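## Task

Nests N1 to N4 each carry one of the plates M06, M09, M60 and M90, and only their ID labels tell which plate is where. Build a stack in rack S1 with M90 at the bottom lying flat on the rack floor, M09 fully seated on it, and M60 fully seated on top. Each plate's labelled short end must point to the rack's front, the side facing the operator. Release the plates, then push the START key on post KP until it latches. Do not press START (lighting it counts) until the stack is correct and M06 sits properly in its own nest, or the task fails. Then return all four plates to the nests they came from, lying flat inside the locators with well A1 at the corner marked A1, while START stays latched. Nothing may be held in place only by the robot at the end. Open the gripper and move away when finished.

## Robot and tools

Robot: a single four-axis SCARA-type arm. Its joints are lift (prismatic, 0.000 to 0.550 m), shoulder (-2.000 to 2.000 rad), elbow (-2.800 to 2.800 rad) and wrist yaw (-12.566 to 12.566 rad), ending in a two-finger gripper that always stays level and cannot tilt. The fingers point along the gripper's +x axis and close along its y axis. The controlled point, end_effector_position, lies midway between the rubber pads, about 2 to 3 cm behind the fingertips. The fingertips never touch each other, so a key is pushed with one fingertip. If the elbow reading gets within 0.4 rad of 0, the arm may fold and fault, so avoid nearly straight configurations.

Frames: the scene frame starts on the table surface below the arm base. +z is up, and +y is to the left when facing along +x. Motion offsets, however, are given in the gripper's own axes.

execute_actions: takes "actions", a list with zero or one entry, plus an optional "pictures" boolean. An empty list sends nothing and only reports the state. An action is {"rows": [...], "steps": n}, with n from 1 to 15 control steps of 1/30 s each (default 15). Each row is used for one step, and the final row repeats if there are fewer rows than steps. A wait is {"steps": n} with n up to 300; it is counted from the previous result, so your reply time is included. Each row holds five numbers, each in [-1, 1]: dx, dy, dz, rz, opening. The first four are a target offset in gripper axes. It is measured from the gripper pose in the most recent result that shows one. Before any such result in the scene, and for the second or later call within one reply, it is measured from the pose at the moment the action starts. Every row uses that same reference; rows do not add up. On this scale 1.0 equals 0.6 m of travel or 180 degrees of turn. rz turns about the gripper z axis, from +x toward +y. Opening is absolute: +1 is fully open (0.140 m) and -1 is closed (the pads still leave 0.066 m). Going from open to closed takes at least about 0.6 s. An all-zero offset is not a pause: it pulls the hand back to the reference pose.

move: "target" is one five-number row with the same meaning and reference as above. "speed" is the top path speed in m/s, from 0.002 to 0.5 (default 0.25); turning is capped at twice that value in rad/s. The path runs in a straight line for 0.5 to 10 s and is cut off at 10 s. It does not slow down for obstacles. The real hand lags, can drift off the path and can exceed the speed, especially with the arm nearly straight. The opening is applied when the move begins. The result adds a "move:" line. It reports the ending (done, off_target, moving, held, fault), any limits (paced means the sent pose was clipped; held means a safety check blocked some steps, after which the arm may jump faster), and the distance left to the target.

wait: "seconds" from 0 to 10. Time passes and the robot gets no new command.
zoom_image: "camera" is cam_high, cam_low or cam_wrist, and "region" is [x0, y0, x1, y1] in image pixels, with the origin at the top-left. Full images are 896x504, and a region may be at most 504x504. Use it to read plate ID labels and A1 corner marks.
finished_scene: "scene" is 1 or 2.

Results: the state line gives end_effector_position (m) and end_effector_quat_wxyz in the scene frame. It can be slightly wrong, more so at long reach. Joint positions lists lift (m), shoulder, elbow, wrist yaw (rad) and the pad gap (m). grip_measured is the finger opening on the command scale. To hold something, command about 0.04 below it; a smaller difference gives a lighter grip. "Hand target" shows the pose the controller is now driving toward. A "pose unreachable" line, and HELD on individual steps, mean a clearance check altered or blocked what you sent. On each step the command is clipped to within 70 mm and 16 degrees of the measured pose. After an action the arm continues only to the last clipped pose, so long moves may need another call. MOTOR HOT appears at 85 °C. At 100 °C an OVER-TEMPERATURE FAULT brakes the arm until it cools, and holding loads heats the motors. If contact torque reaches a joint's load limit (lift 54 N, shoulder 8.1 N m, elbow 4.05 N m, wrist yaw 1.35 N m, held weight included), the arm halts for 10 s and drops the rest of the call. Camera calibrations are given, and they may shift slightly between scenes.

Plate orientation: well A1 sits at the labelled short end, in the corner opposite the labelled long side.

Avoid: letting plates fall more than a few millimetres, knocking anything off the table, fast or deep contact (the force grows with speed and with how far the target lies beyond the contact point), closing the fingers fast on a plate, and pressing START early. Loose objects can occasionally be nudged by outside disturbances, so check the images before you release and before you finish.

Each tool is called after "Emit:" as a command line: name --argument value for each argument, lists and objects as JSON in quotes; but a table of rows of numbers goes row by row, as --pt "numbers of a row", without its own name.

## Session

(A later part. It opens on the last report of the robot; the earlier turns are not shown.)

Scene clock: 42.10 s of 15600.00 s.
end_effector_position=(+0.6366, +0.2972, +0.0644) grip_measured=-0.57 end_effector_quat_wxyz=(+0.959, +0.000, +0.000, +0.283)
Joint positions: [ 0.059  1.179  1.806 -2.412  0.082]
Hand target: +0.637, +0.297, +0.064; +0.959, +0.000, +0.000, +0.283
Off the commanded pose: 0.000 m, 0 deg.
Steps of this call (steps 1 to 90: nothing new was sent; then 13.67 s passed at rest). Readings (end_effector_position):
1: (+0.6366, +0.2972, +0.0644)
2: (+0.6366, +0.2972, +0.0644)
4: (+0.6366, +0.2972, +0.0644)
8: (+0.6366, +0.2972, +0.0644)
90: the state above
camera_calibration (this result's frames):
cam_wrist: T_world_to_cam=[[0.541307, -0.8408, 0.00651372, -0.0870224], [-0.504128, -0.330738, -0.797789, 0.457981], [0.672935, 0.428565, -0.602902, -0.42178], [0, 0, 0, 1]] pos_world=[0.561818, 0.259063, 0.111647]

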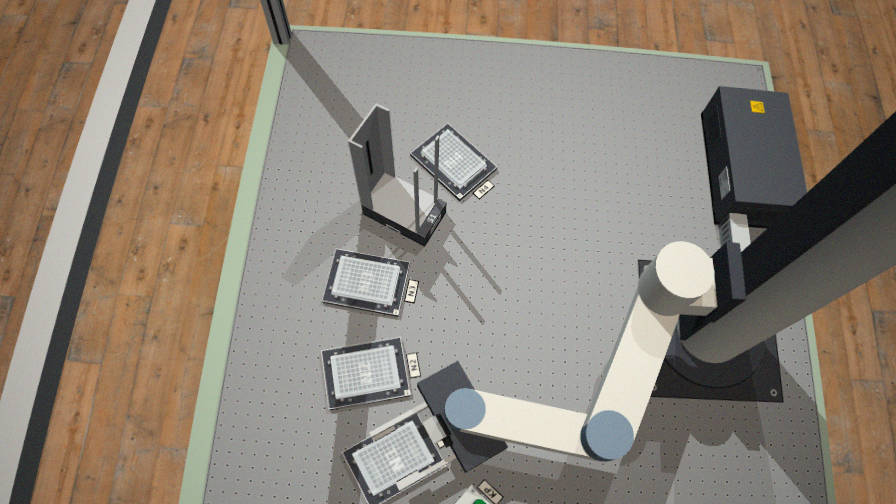

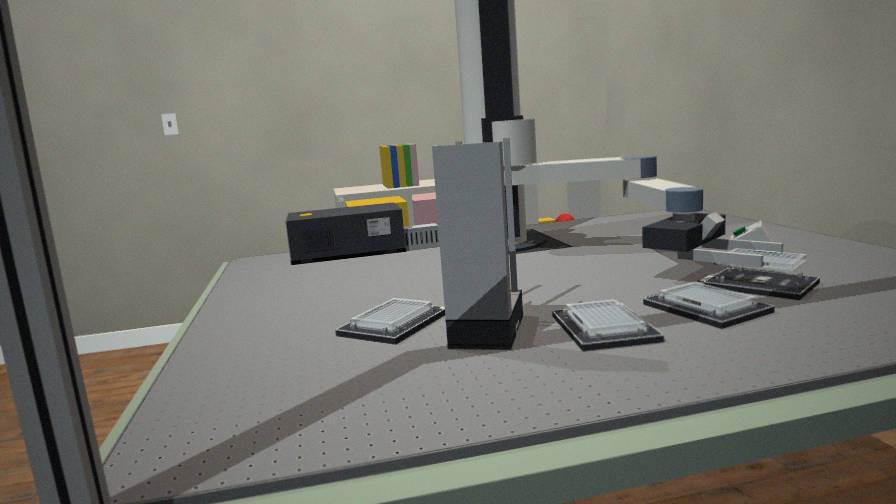

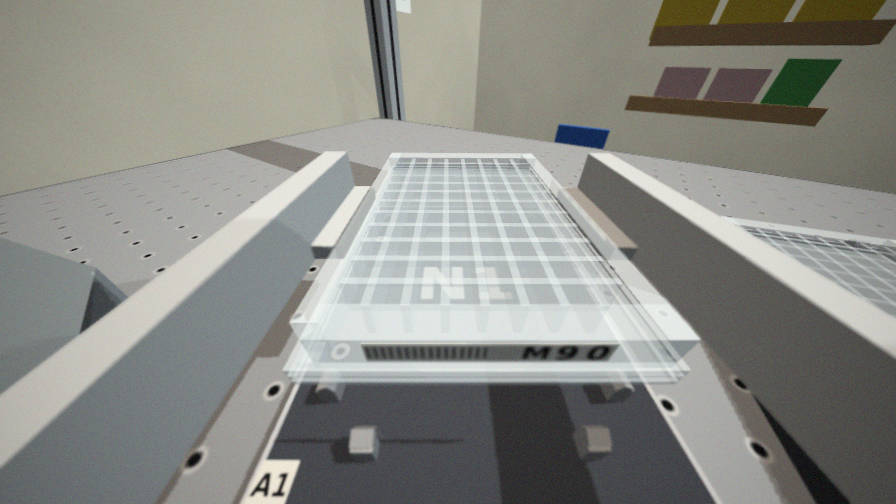

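Emit:
move --target '[0,0,0.46,0,-0.62]' --speed 0.4

Emit:
move --target '[-0.426,-0.77,0,-0.322,-0.62]' --speed 0.4

Scene clock: 50.00 s of 15600.00 s.
end_effector_position=(+0.6366, +0.2972, +0.3405) grip_measured=-0.57 end_effector_quat_wxyz=(+0.959, +0.000, +0.000, +0.283)
Joint positions: [ 0.335  1.179  1.806 -2.412  0.082]
Hand target: +0.637, +0.297, +0.340; +0.959, +0.000, +0.000, +0.283
Off the commanded pose: 0.000 m, 0 deg.
After step 90, 3.67 s passed at rest.
move: done; limits=paced
camera_calibration (this result's frames):
cam_wrist: T_world_to_cam=[[0.5413, -0.840804, 0.00651372, -0.0888093], [-0.504131, -0.330734, -0.797789, 0.678214], [0.672939, 0.428559, -0.602902, -0.255352], [0, 0, 0, 1]] pos_world=[0.561817, 0.259071, 0.387697]

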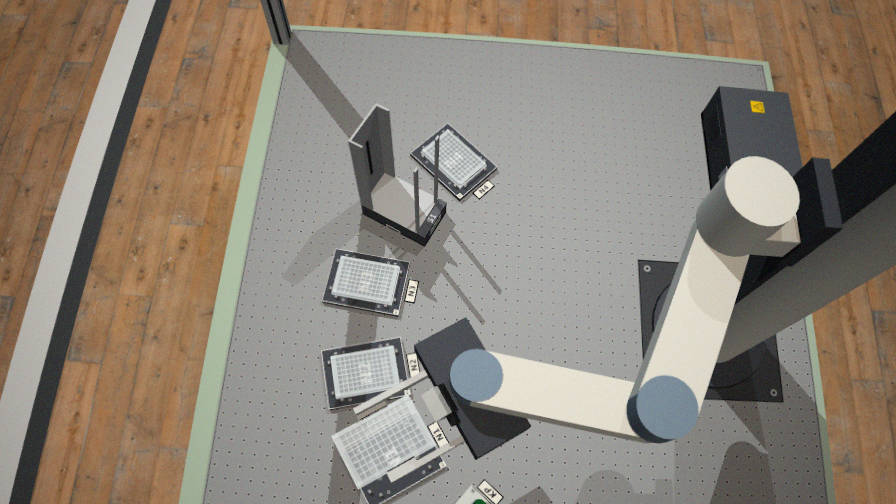

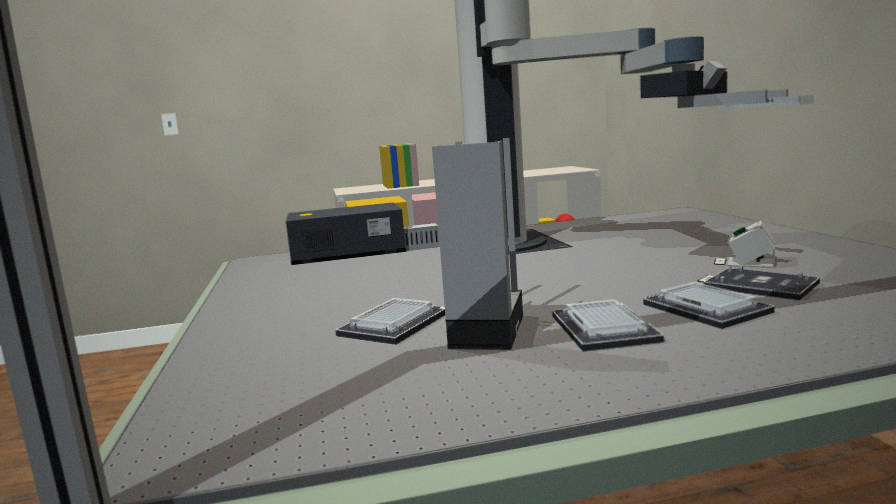

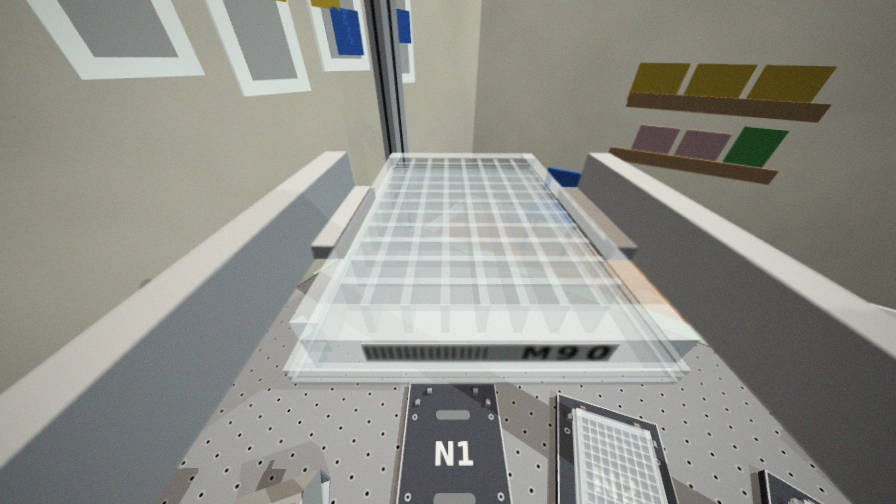

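Scene clock: 51.87 s of 15600.00 s.
end_effector_position=(+0.6724, -0.2296, +0.3405) grip_measured=-0.57 end_effector_quat_wxyz=(+0.976, +0.000, +0.000, -0.218)
Joint positions: [ 0.335  0.18   1.799 -2.417  0.082]
Hand target: +0.672, -0.230, +0.340; +0.976, +0.000, +0.000, -0.218
Off the commanded pose: 0.000 m, 0 deg.
move: done
camera_calibration (this result's frames):
cam_wrist: T_world_to_cam=[[-0.425576, -0.904899, 0.00651372, 0.0842327], [-0.5478, 0.251889, -0.797789, 0.685162], [0.720278, -0.343088, -0.602902, -0.26269], [0, 0, 0, 1]] pos_world=[0.600389, -0.186488, 0.38769]

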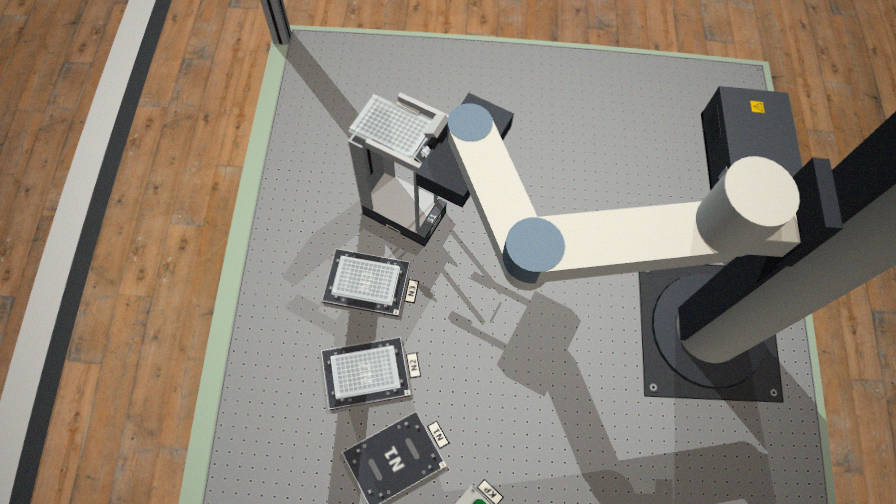

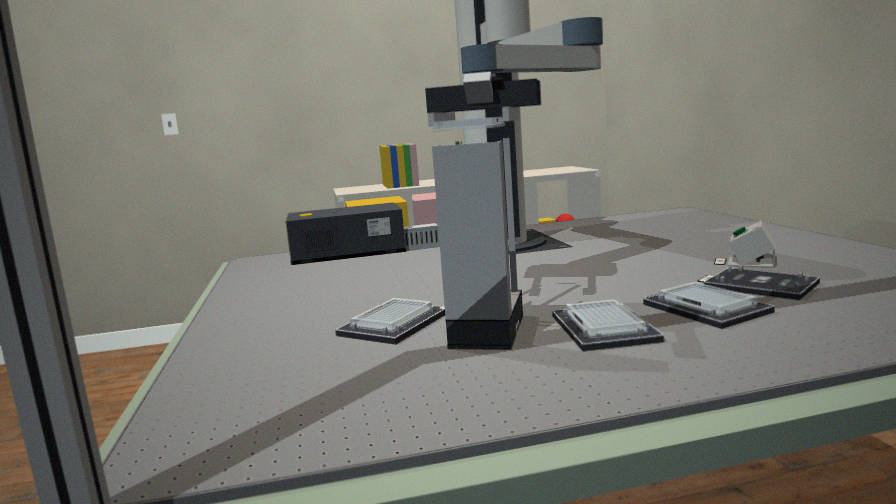

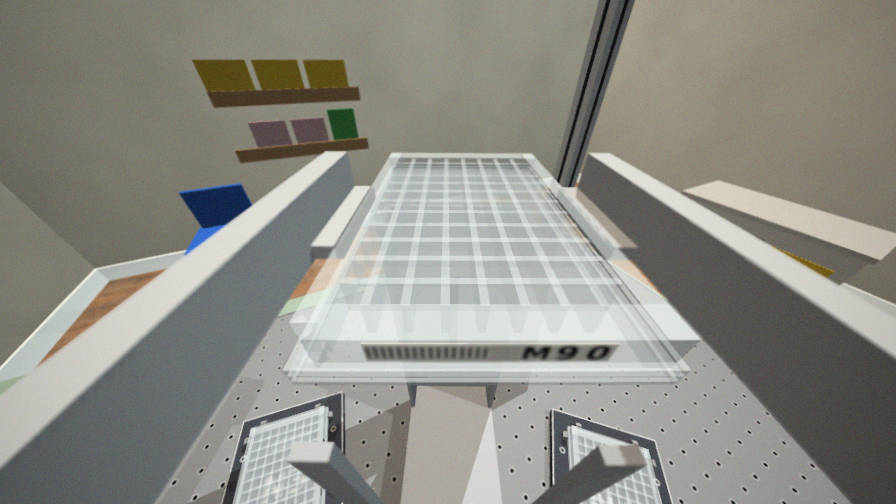

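Emit:
move --target '[-0.009,0.005,0,0,-0.62]'

Emit:
zoom_image --camera "cam_wrist" --region '[220,200,724,504]'

Scene clock: 57.43 s of 15600.00 s.
end_effector_position=(+0.6688, -0.2247, +0.3405) grip_measured=-0.57 end_effector_quat_wxyz=(+0.976, +0.000, +0.000, -0.218)
Joint positions: [ 0.335  0.202  1.766 -2.406  0.082]
Hand target: +0.669, -0.225, +0.340; +0.976, +0.000, +0.000, -0.218
Off the commanded pose: 0.000 m, 0 deg.
After step 90, 1.87 s passed at rest.
move: done
camera_calibration (this result's frames):
cam_wrist: T_world_to_cam=[[-0.425757, -0.904814, 0.00651372, 0.0873186], [-0.54775, 0.251998, -0.797789, 0.681922], [0.720209, -0.343232, -0.602902, -0.258369], [0, 0, 0, 1]] pos_world=[0.596779, -0.181516, 0.38769]

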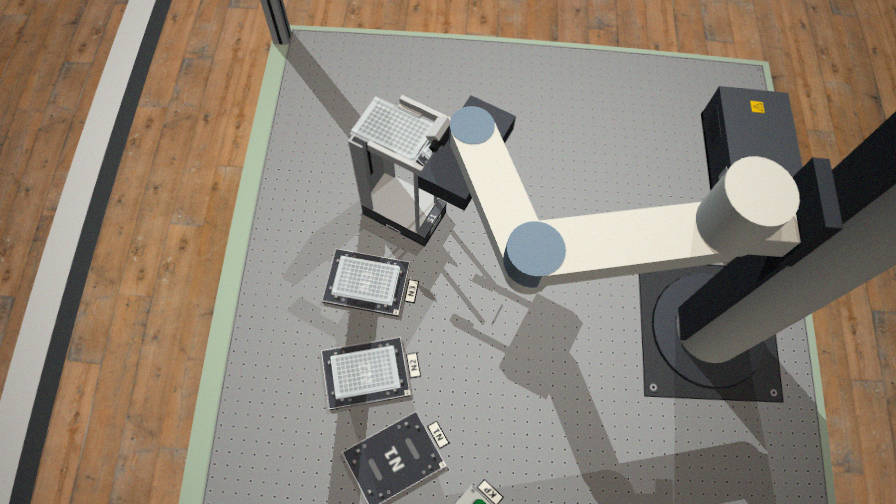

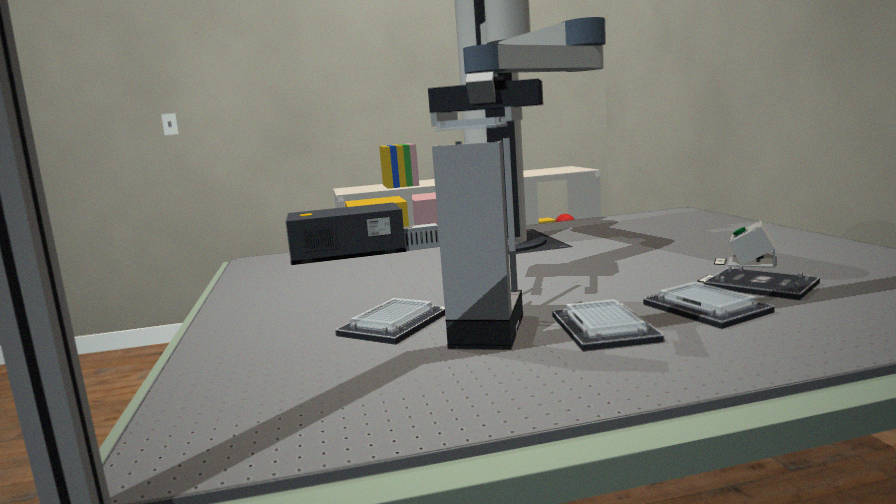

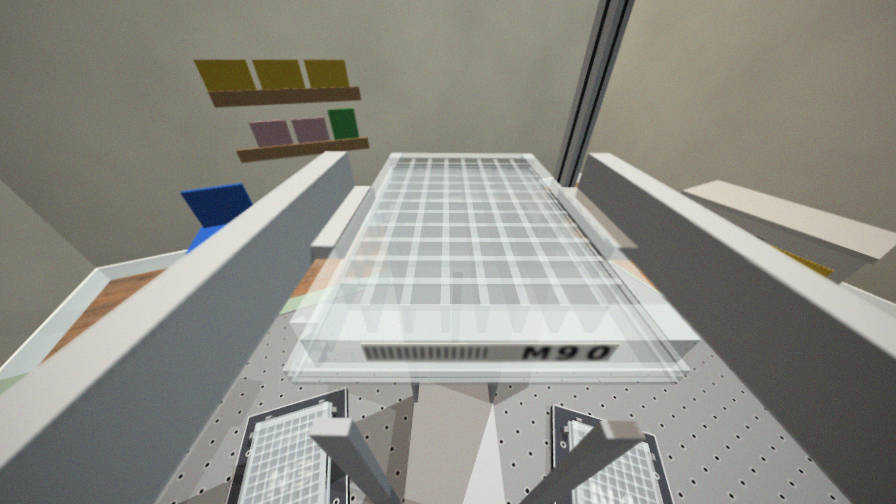

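Region (220, 200, 724, 504) of cam_wrist's 896x504 image, scaled by 1.000; it fills the top 304 rows of this view, and the rest is white.

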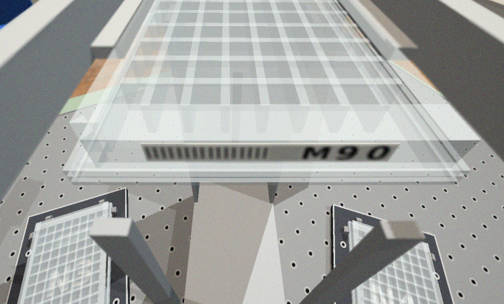

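Emit:
move --target '[-0.002,0,-0.04,0,-0.62]' --speed 0.04

Scene clock: 63.73 s of 15600.00 s.
end_effector_position=(+0.6679, -0.2244, +0.3166) grip_measured=-0.57 end_effector_quat_wxyz=(+0.976, +0.000, +0.000, -0.218)
Joint positions: [ 0.312  0.204  1.76  -2.403  0.082]
Hand target: +0.668, -0.224, +0.316; +0.976, +0.000, +0.000, -0.218
Off the commanded pose: 0.000 m, 0 deg.
After step 90, 2.47 s passed at rest.
move: done
camera_calibration (this result's frames):
cam_wrist: T_world_to_cam=[[-0.426061, -0.904671, 0.00651372, 0.087614], [-0.547665, 0.252183, -0.797789, 0.662286], [0.720094, -0.343474, -0.602902, -0.271953], [0, 0, 0, 1]] pos_world=[0.595871, -0.181164, 0.363833]

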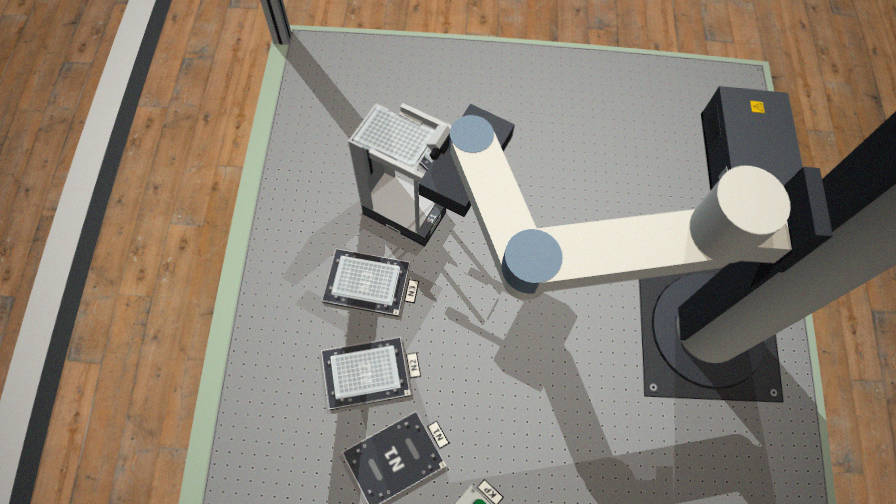

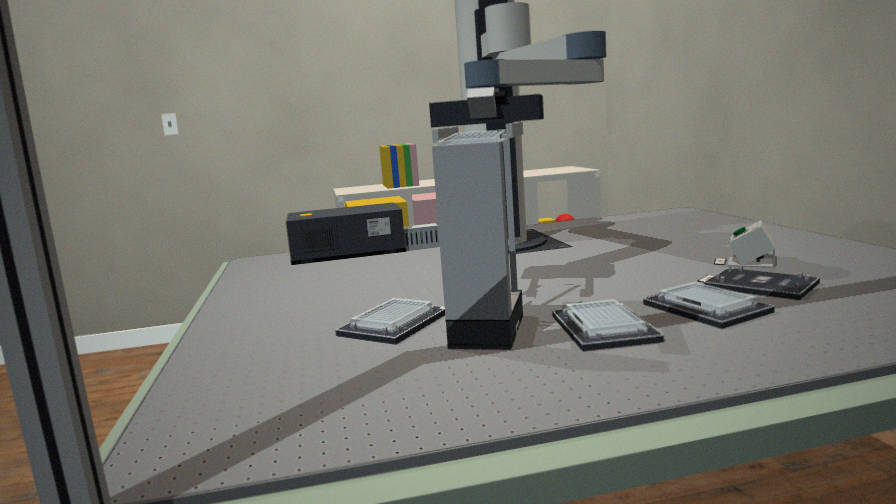

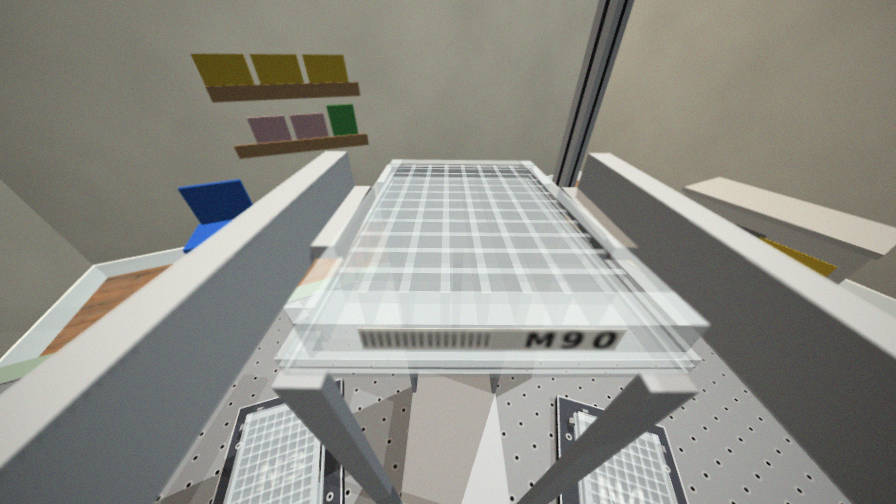

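Emit:
move --target '[0.004,0,0.012,0,-0.62]' --speed 0.02

Emit:
zoom_image --camera "cam_high" --region '[330,80,480,200]'

Emit:
zoom_image --camera "cam_wrist" --region '[330,130,600,260]'

Scene clock: 69.63 s of 15600.00 s.
end_effector_position=(+0.6696, -0.2256, +0.3238) grip_measured=-0.57 end_effector_quat_wxyz=(+0.976, +0.000, +0.000, -0.219)
Joint positions: [ 0.319  0.198  1.773 -2.412  0.082]
Hand target: +0.670, -0.225, +0.324; +0.976, +0.000, +0.000, -0.218
Off the commanded pose: 0.001 m, 0 deg.
After step 90, 2.20 s passed at rest.
move: done
camera_calibration (this result's frames):
cam_wrist: T_world_to_cam=[[-0.427712, -0.903892, 0.00651372, 0.088416], [-0.547204, 0.253182, -0.797789, 0.669161], [0.719465, -0.344788, -0.602902, -0.269191], [0, 0, 0, 1]] pos_world=[0.597658, -0.182315, 0.370977]

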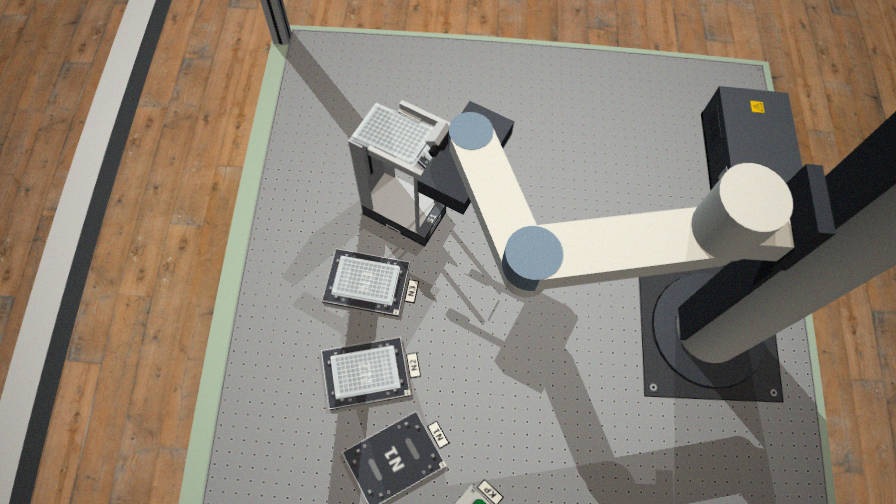

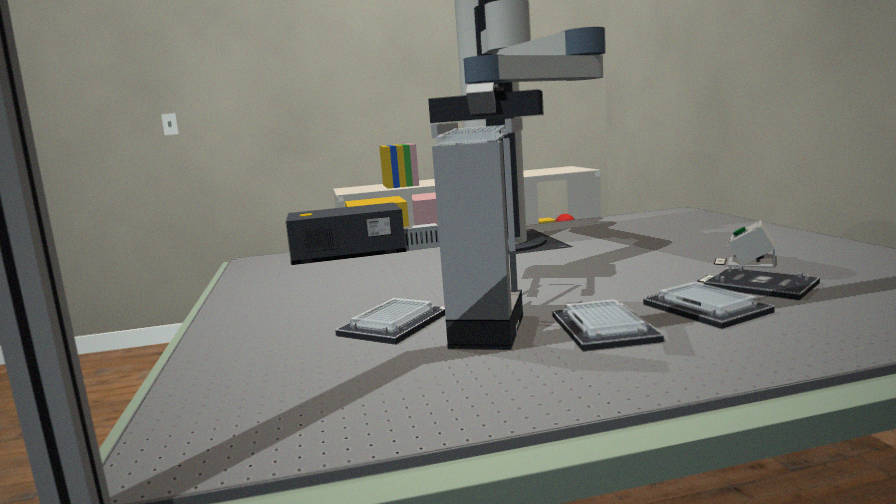

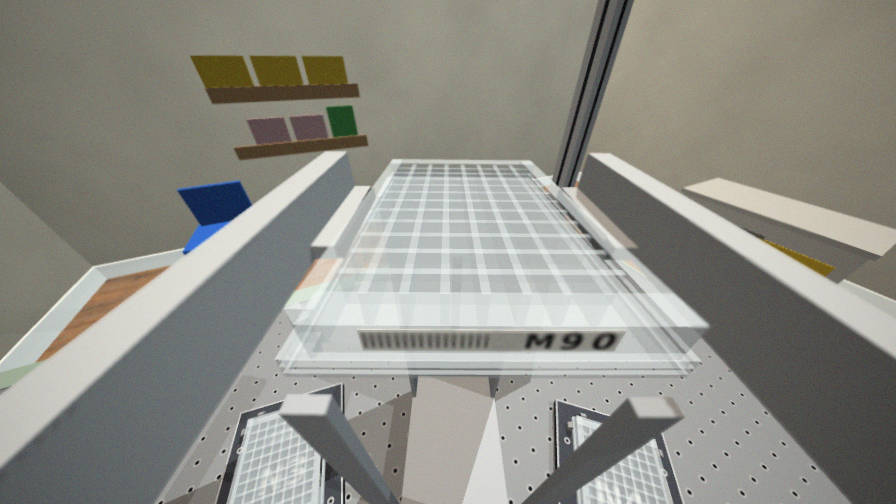

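Region (330, 80, 480, 200) of cam_high's 896x504 image, scaled by 3.360, with more detail than that image has; it fills the top 403 rows of this view, and the rest is white.

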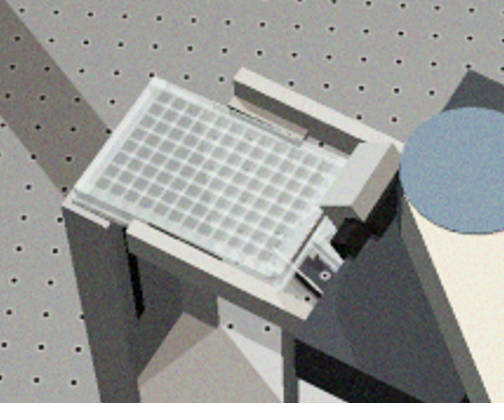

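Region (330, 130, 600, 260) of cam_wrist's 896x504 image, scaled by 1.867, with more detail than that image has; it fills the top 243 rows of this view, and the rest is white.

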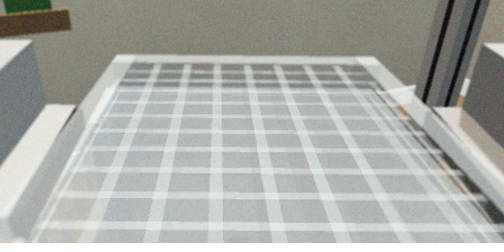

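Emit:
move --target '[0,0,-0.03,0,-0.62]' --speed 0.015

Scene clock: 73.50 s of 15600.00 s.
end_effector_position=(+0.6692, -0.2257, +0.3058) grip_measured=-0.57 end_effector_quat_wxyz=(+0.976, +0.000, +0.000, -0.219)
Joint positions: [ 0.301  0.199  1.771 -2.412  0.082]
Hand target: +0.670, -0.226, +0.306; +0.976, +0.000, +0.000, -0.219
Off the commanded pose: 0.000 m, 0 deg.
move: done
camera_calibration (this result's frames):
cam_wrist: T_world_to_cam=[[-0.428646, -0.903449, 0.00651372, 0.0890319], [-0.546942, 0.253747, -0.797789, 0.654619], [0.719109, -0.345532, -0.602902, -0.279691], [0, 0, 0, 1]] pos_world=[0.59733, -0.182314, 0.353042]

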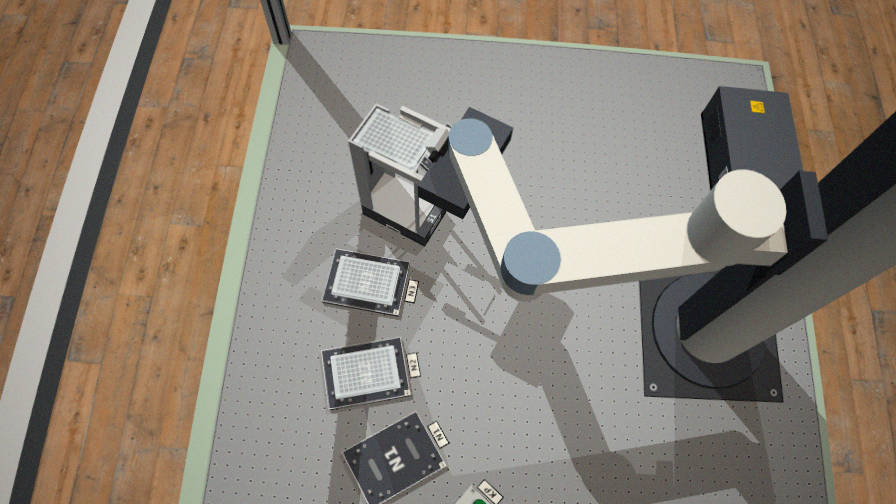

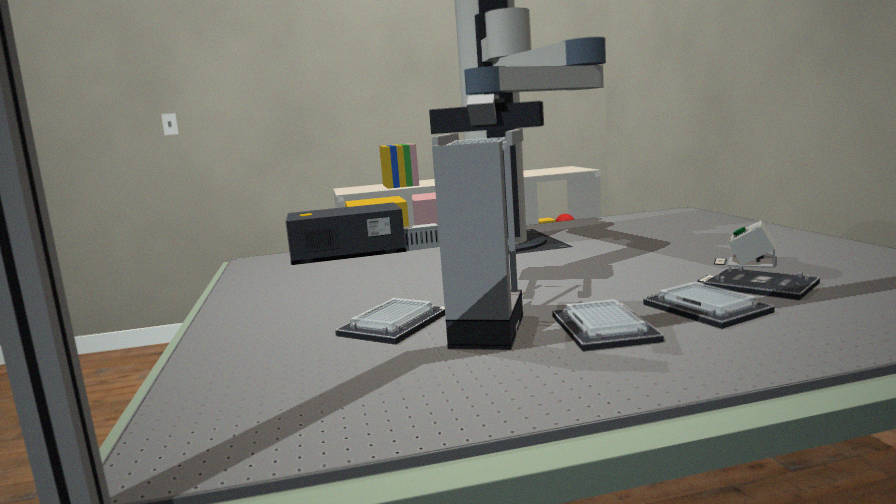

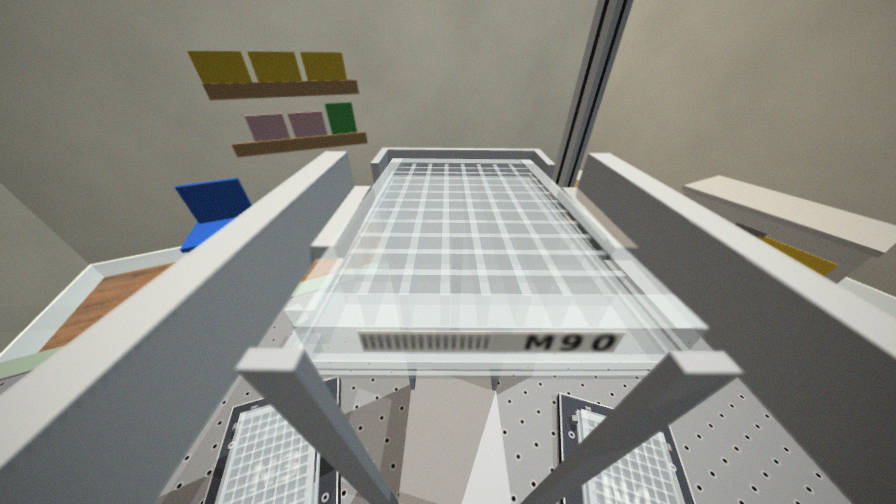

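Emit:
move --target '[0,0,-0.365,0,-0.62]' --speed 0.12

Emit:
move --target '[0,0,-0.019,0,-0.62]' --speed 0.015

Scene clock: 78.70 s of 15600.00 s.
end_effector_position=(+0.6691, -0.2257, +0.0867) grip_measured=-0.57 end_effector_quat_wxyz=(+0.976, +0.000, +0.000, -0.219)
Joint positions: [ 0.082  0.199  1.77  -2.411  0.082]
Hand target: +0.669, -0.226, +0.087; +0.976, +0.000, +0.000, -0.219
Off the commanded pose: 0.000 m, 0 deg.
After step 90, 0.03 s passed at rest.
move: done
camera_calibration (this result's frames):
cam_wrist: T_world_to_cam=[[-0.42874, -0.903405, 0.00651372, 0.0905446], [-0.546916, 0.253804, -0.797789, 0.479766], [0.719073, -0.345606, -0.602902, -0.411691], [0, 0, 0, 1]] pos_world=[0.597247, -0.182251, 0.133953]

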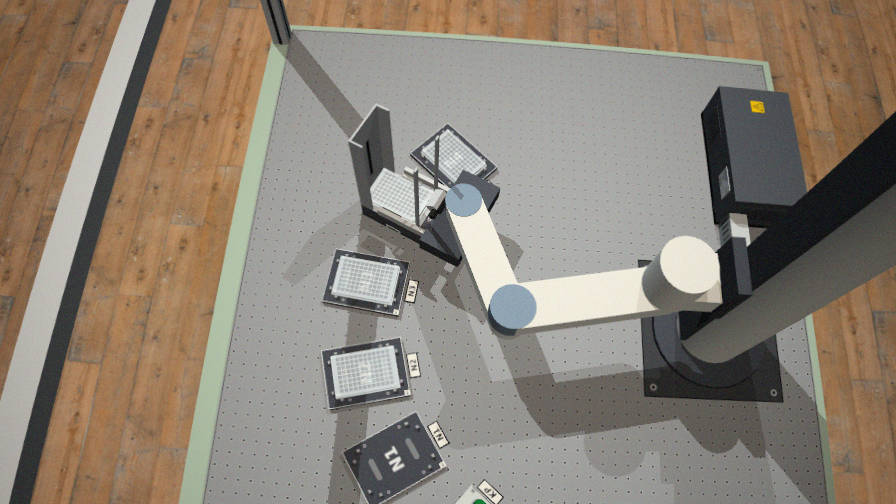

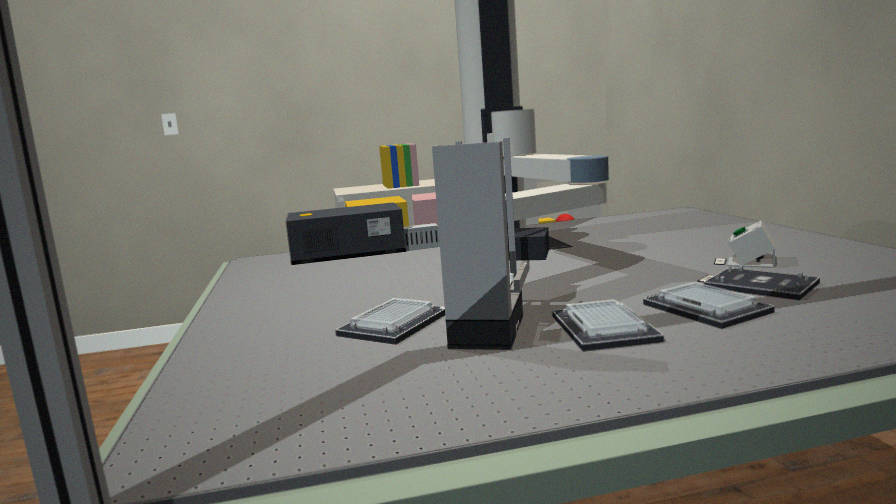

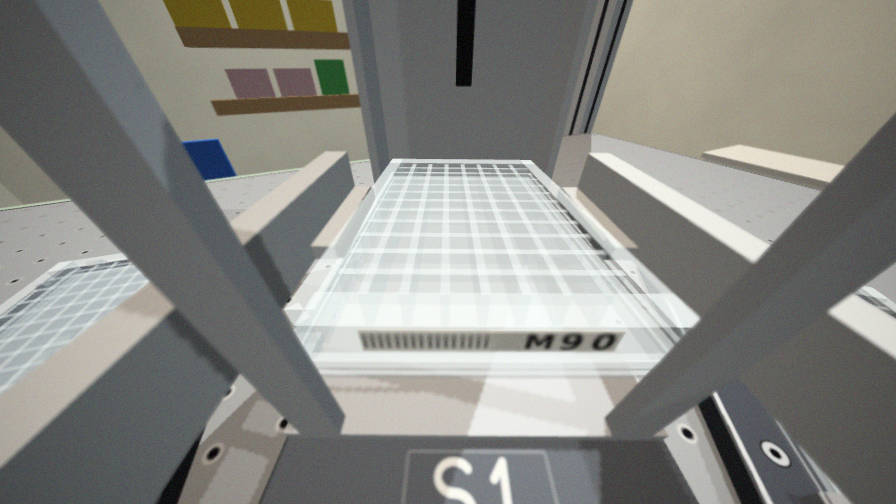

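Scene clock: 79.67 s of 15600.00 s.
end_effector_position=(+0.6691, -0.2256, +0.0753) grip_measured=-0.57 end_effector_quat_wxyz=(+0.976, +0.000, +0.000, -0.219)
Joint positions: [ 0.07   0.199  1.77  -2.411  0.082]
Hand target: +0.669, -0.226, +0.075; +0.976, +0.000, +0.000, -0.219
Off the commanded pose: 0.000 m, 0 deg.
move: done
camera_calibration (this result's frames):
cam_wrist: T_world_to_cam=[[-0.428797, -0.903377, 0.00651372, 0.0906758], [-0.546899, 0.253839, -0.797789, 0.470623], [0.719051, -0.345652, -0.602902, -0.418531], [0, 0, 0, 1]] pos_world=[0.59721, -0.182214, 0.122534]

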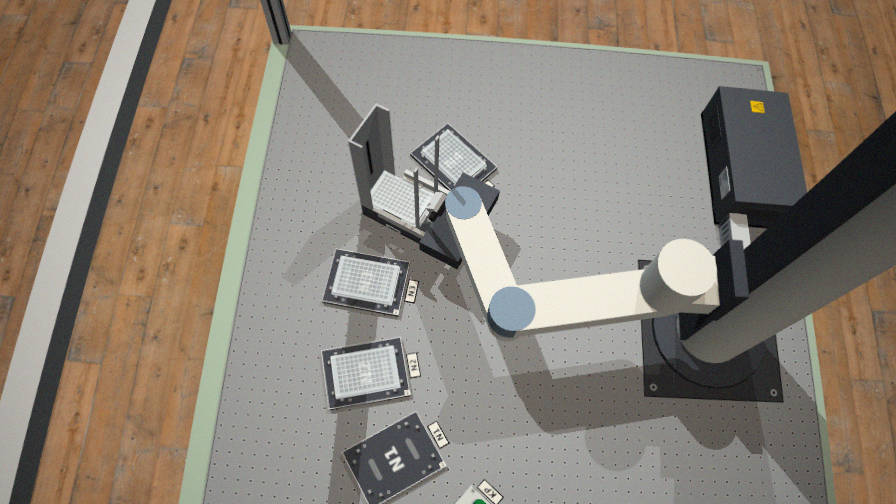

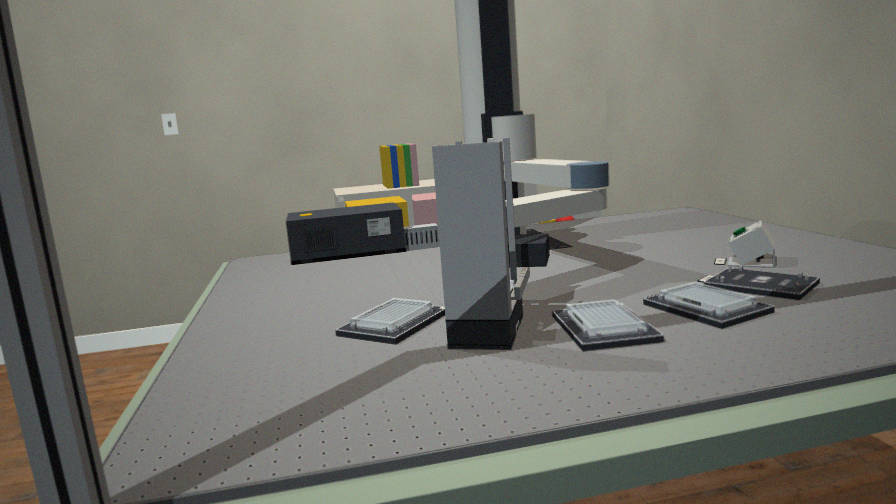

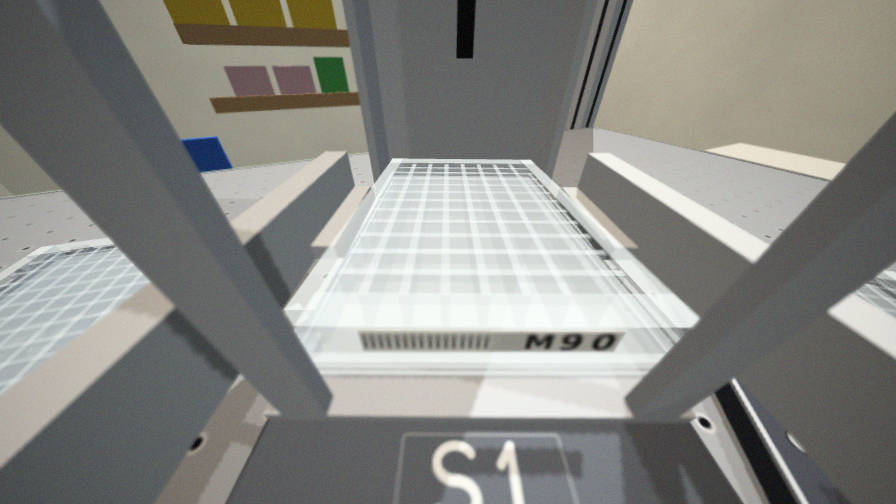

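Floor is lower here.

Emit:
move --target '[0,0,-0.01,0,-0.62]' --speed 0.012

Scene clock: 82.37 s of 15600.00 s.
end_effector_position=(+0.6690, -0.2255, +0.0702) grip_measured=-0.57 end_effector_quat_wxyz=(+0.976, +0.000, +0.000, -0.219)
Joint positions: [ 0.065  0.2    1.769 -2.411  0.082]
Hand target: +0.669, -0.226, +0.069; +0.976, +0.000, +0.000, -0.219
Off the commanded pose: 0.001 m, 0 deg.
move: done
camera_calibration (this result's frames):
cam_wrist: T_world_to_cam=[[-0.428477, -0.903529, 0.00651372, 0.0905336], [-0.546989, 0.253645, -0.797789, 0.466434], [0.719173, -0.345397, -0.602902, -0.421551], [0, 0, 0, 1]] pos_world=[0.597094, -0.182112, 0.117372]

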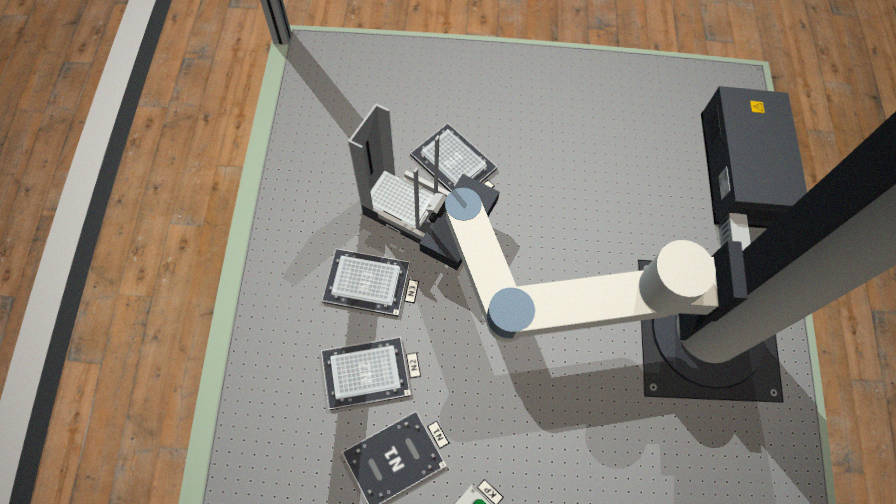

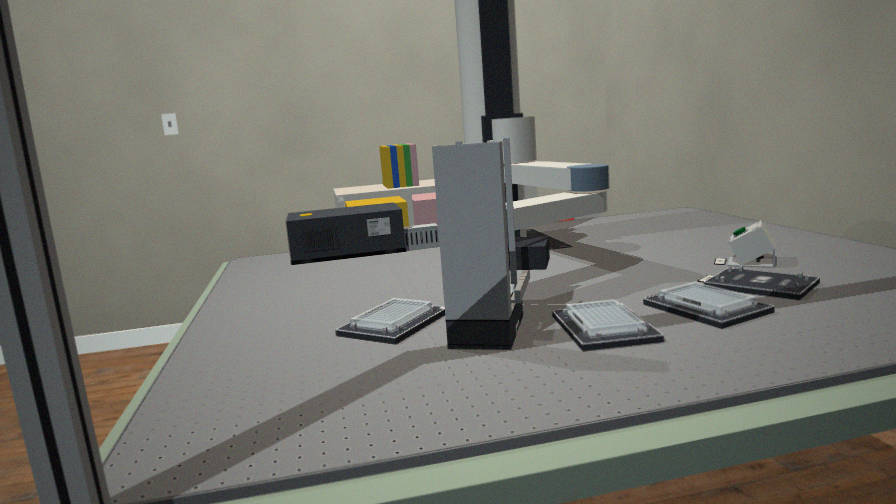

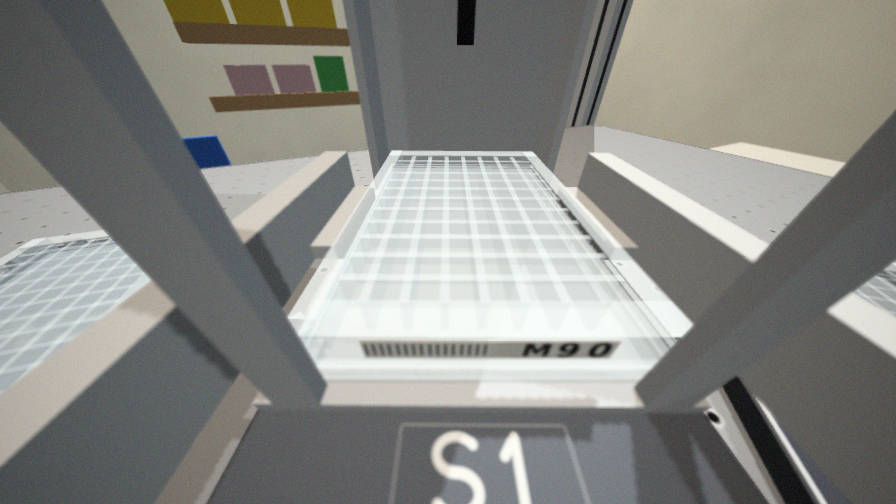

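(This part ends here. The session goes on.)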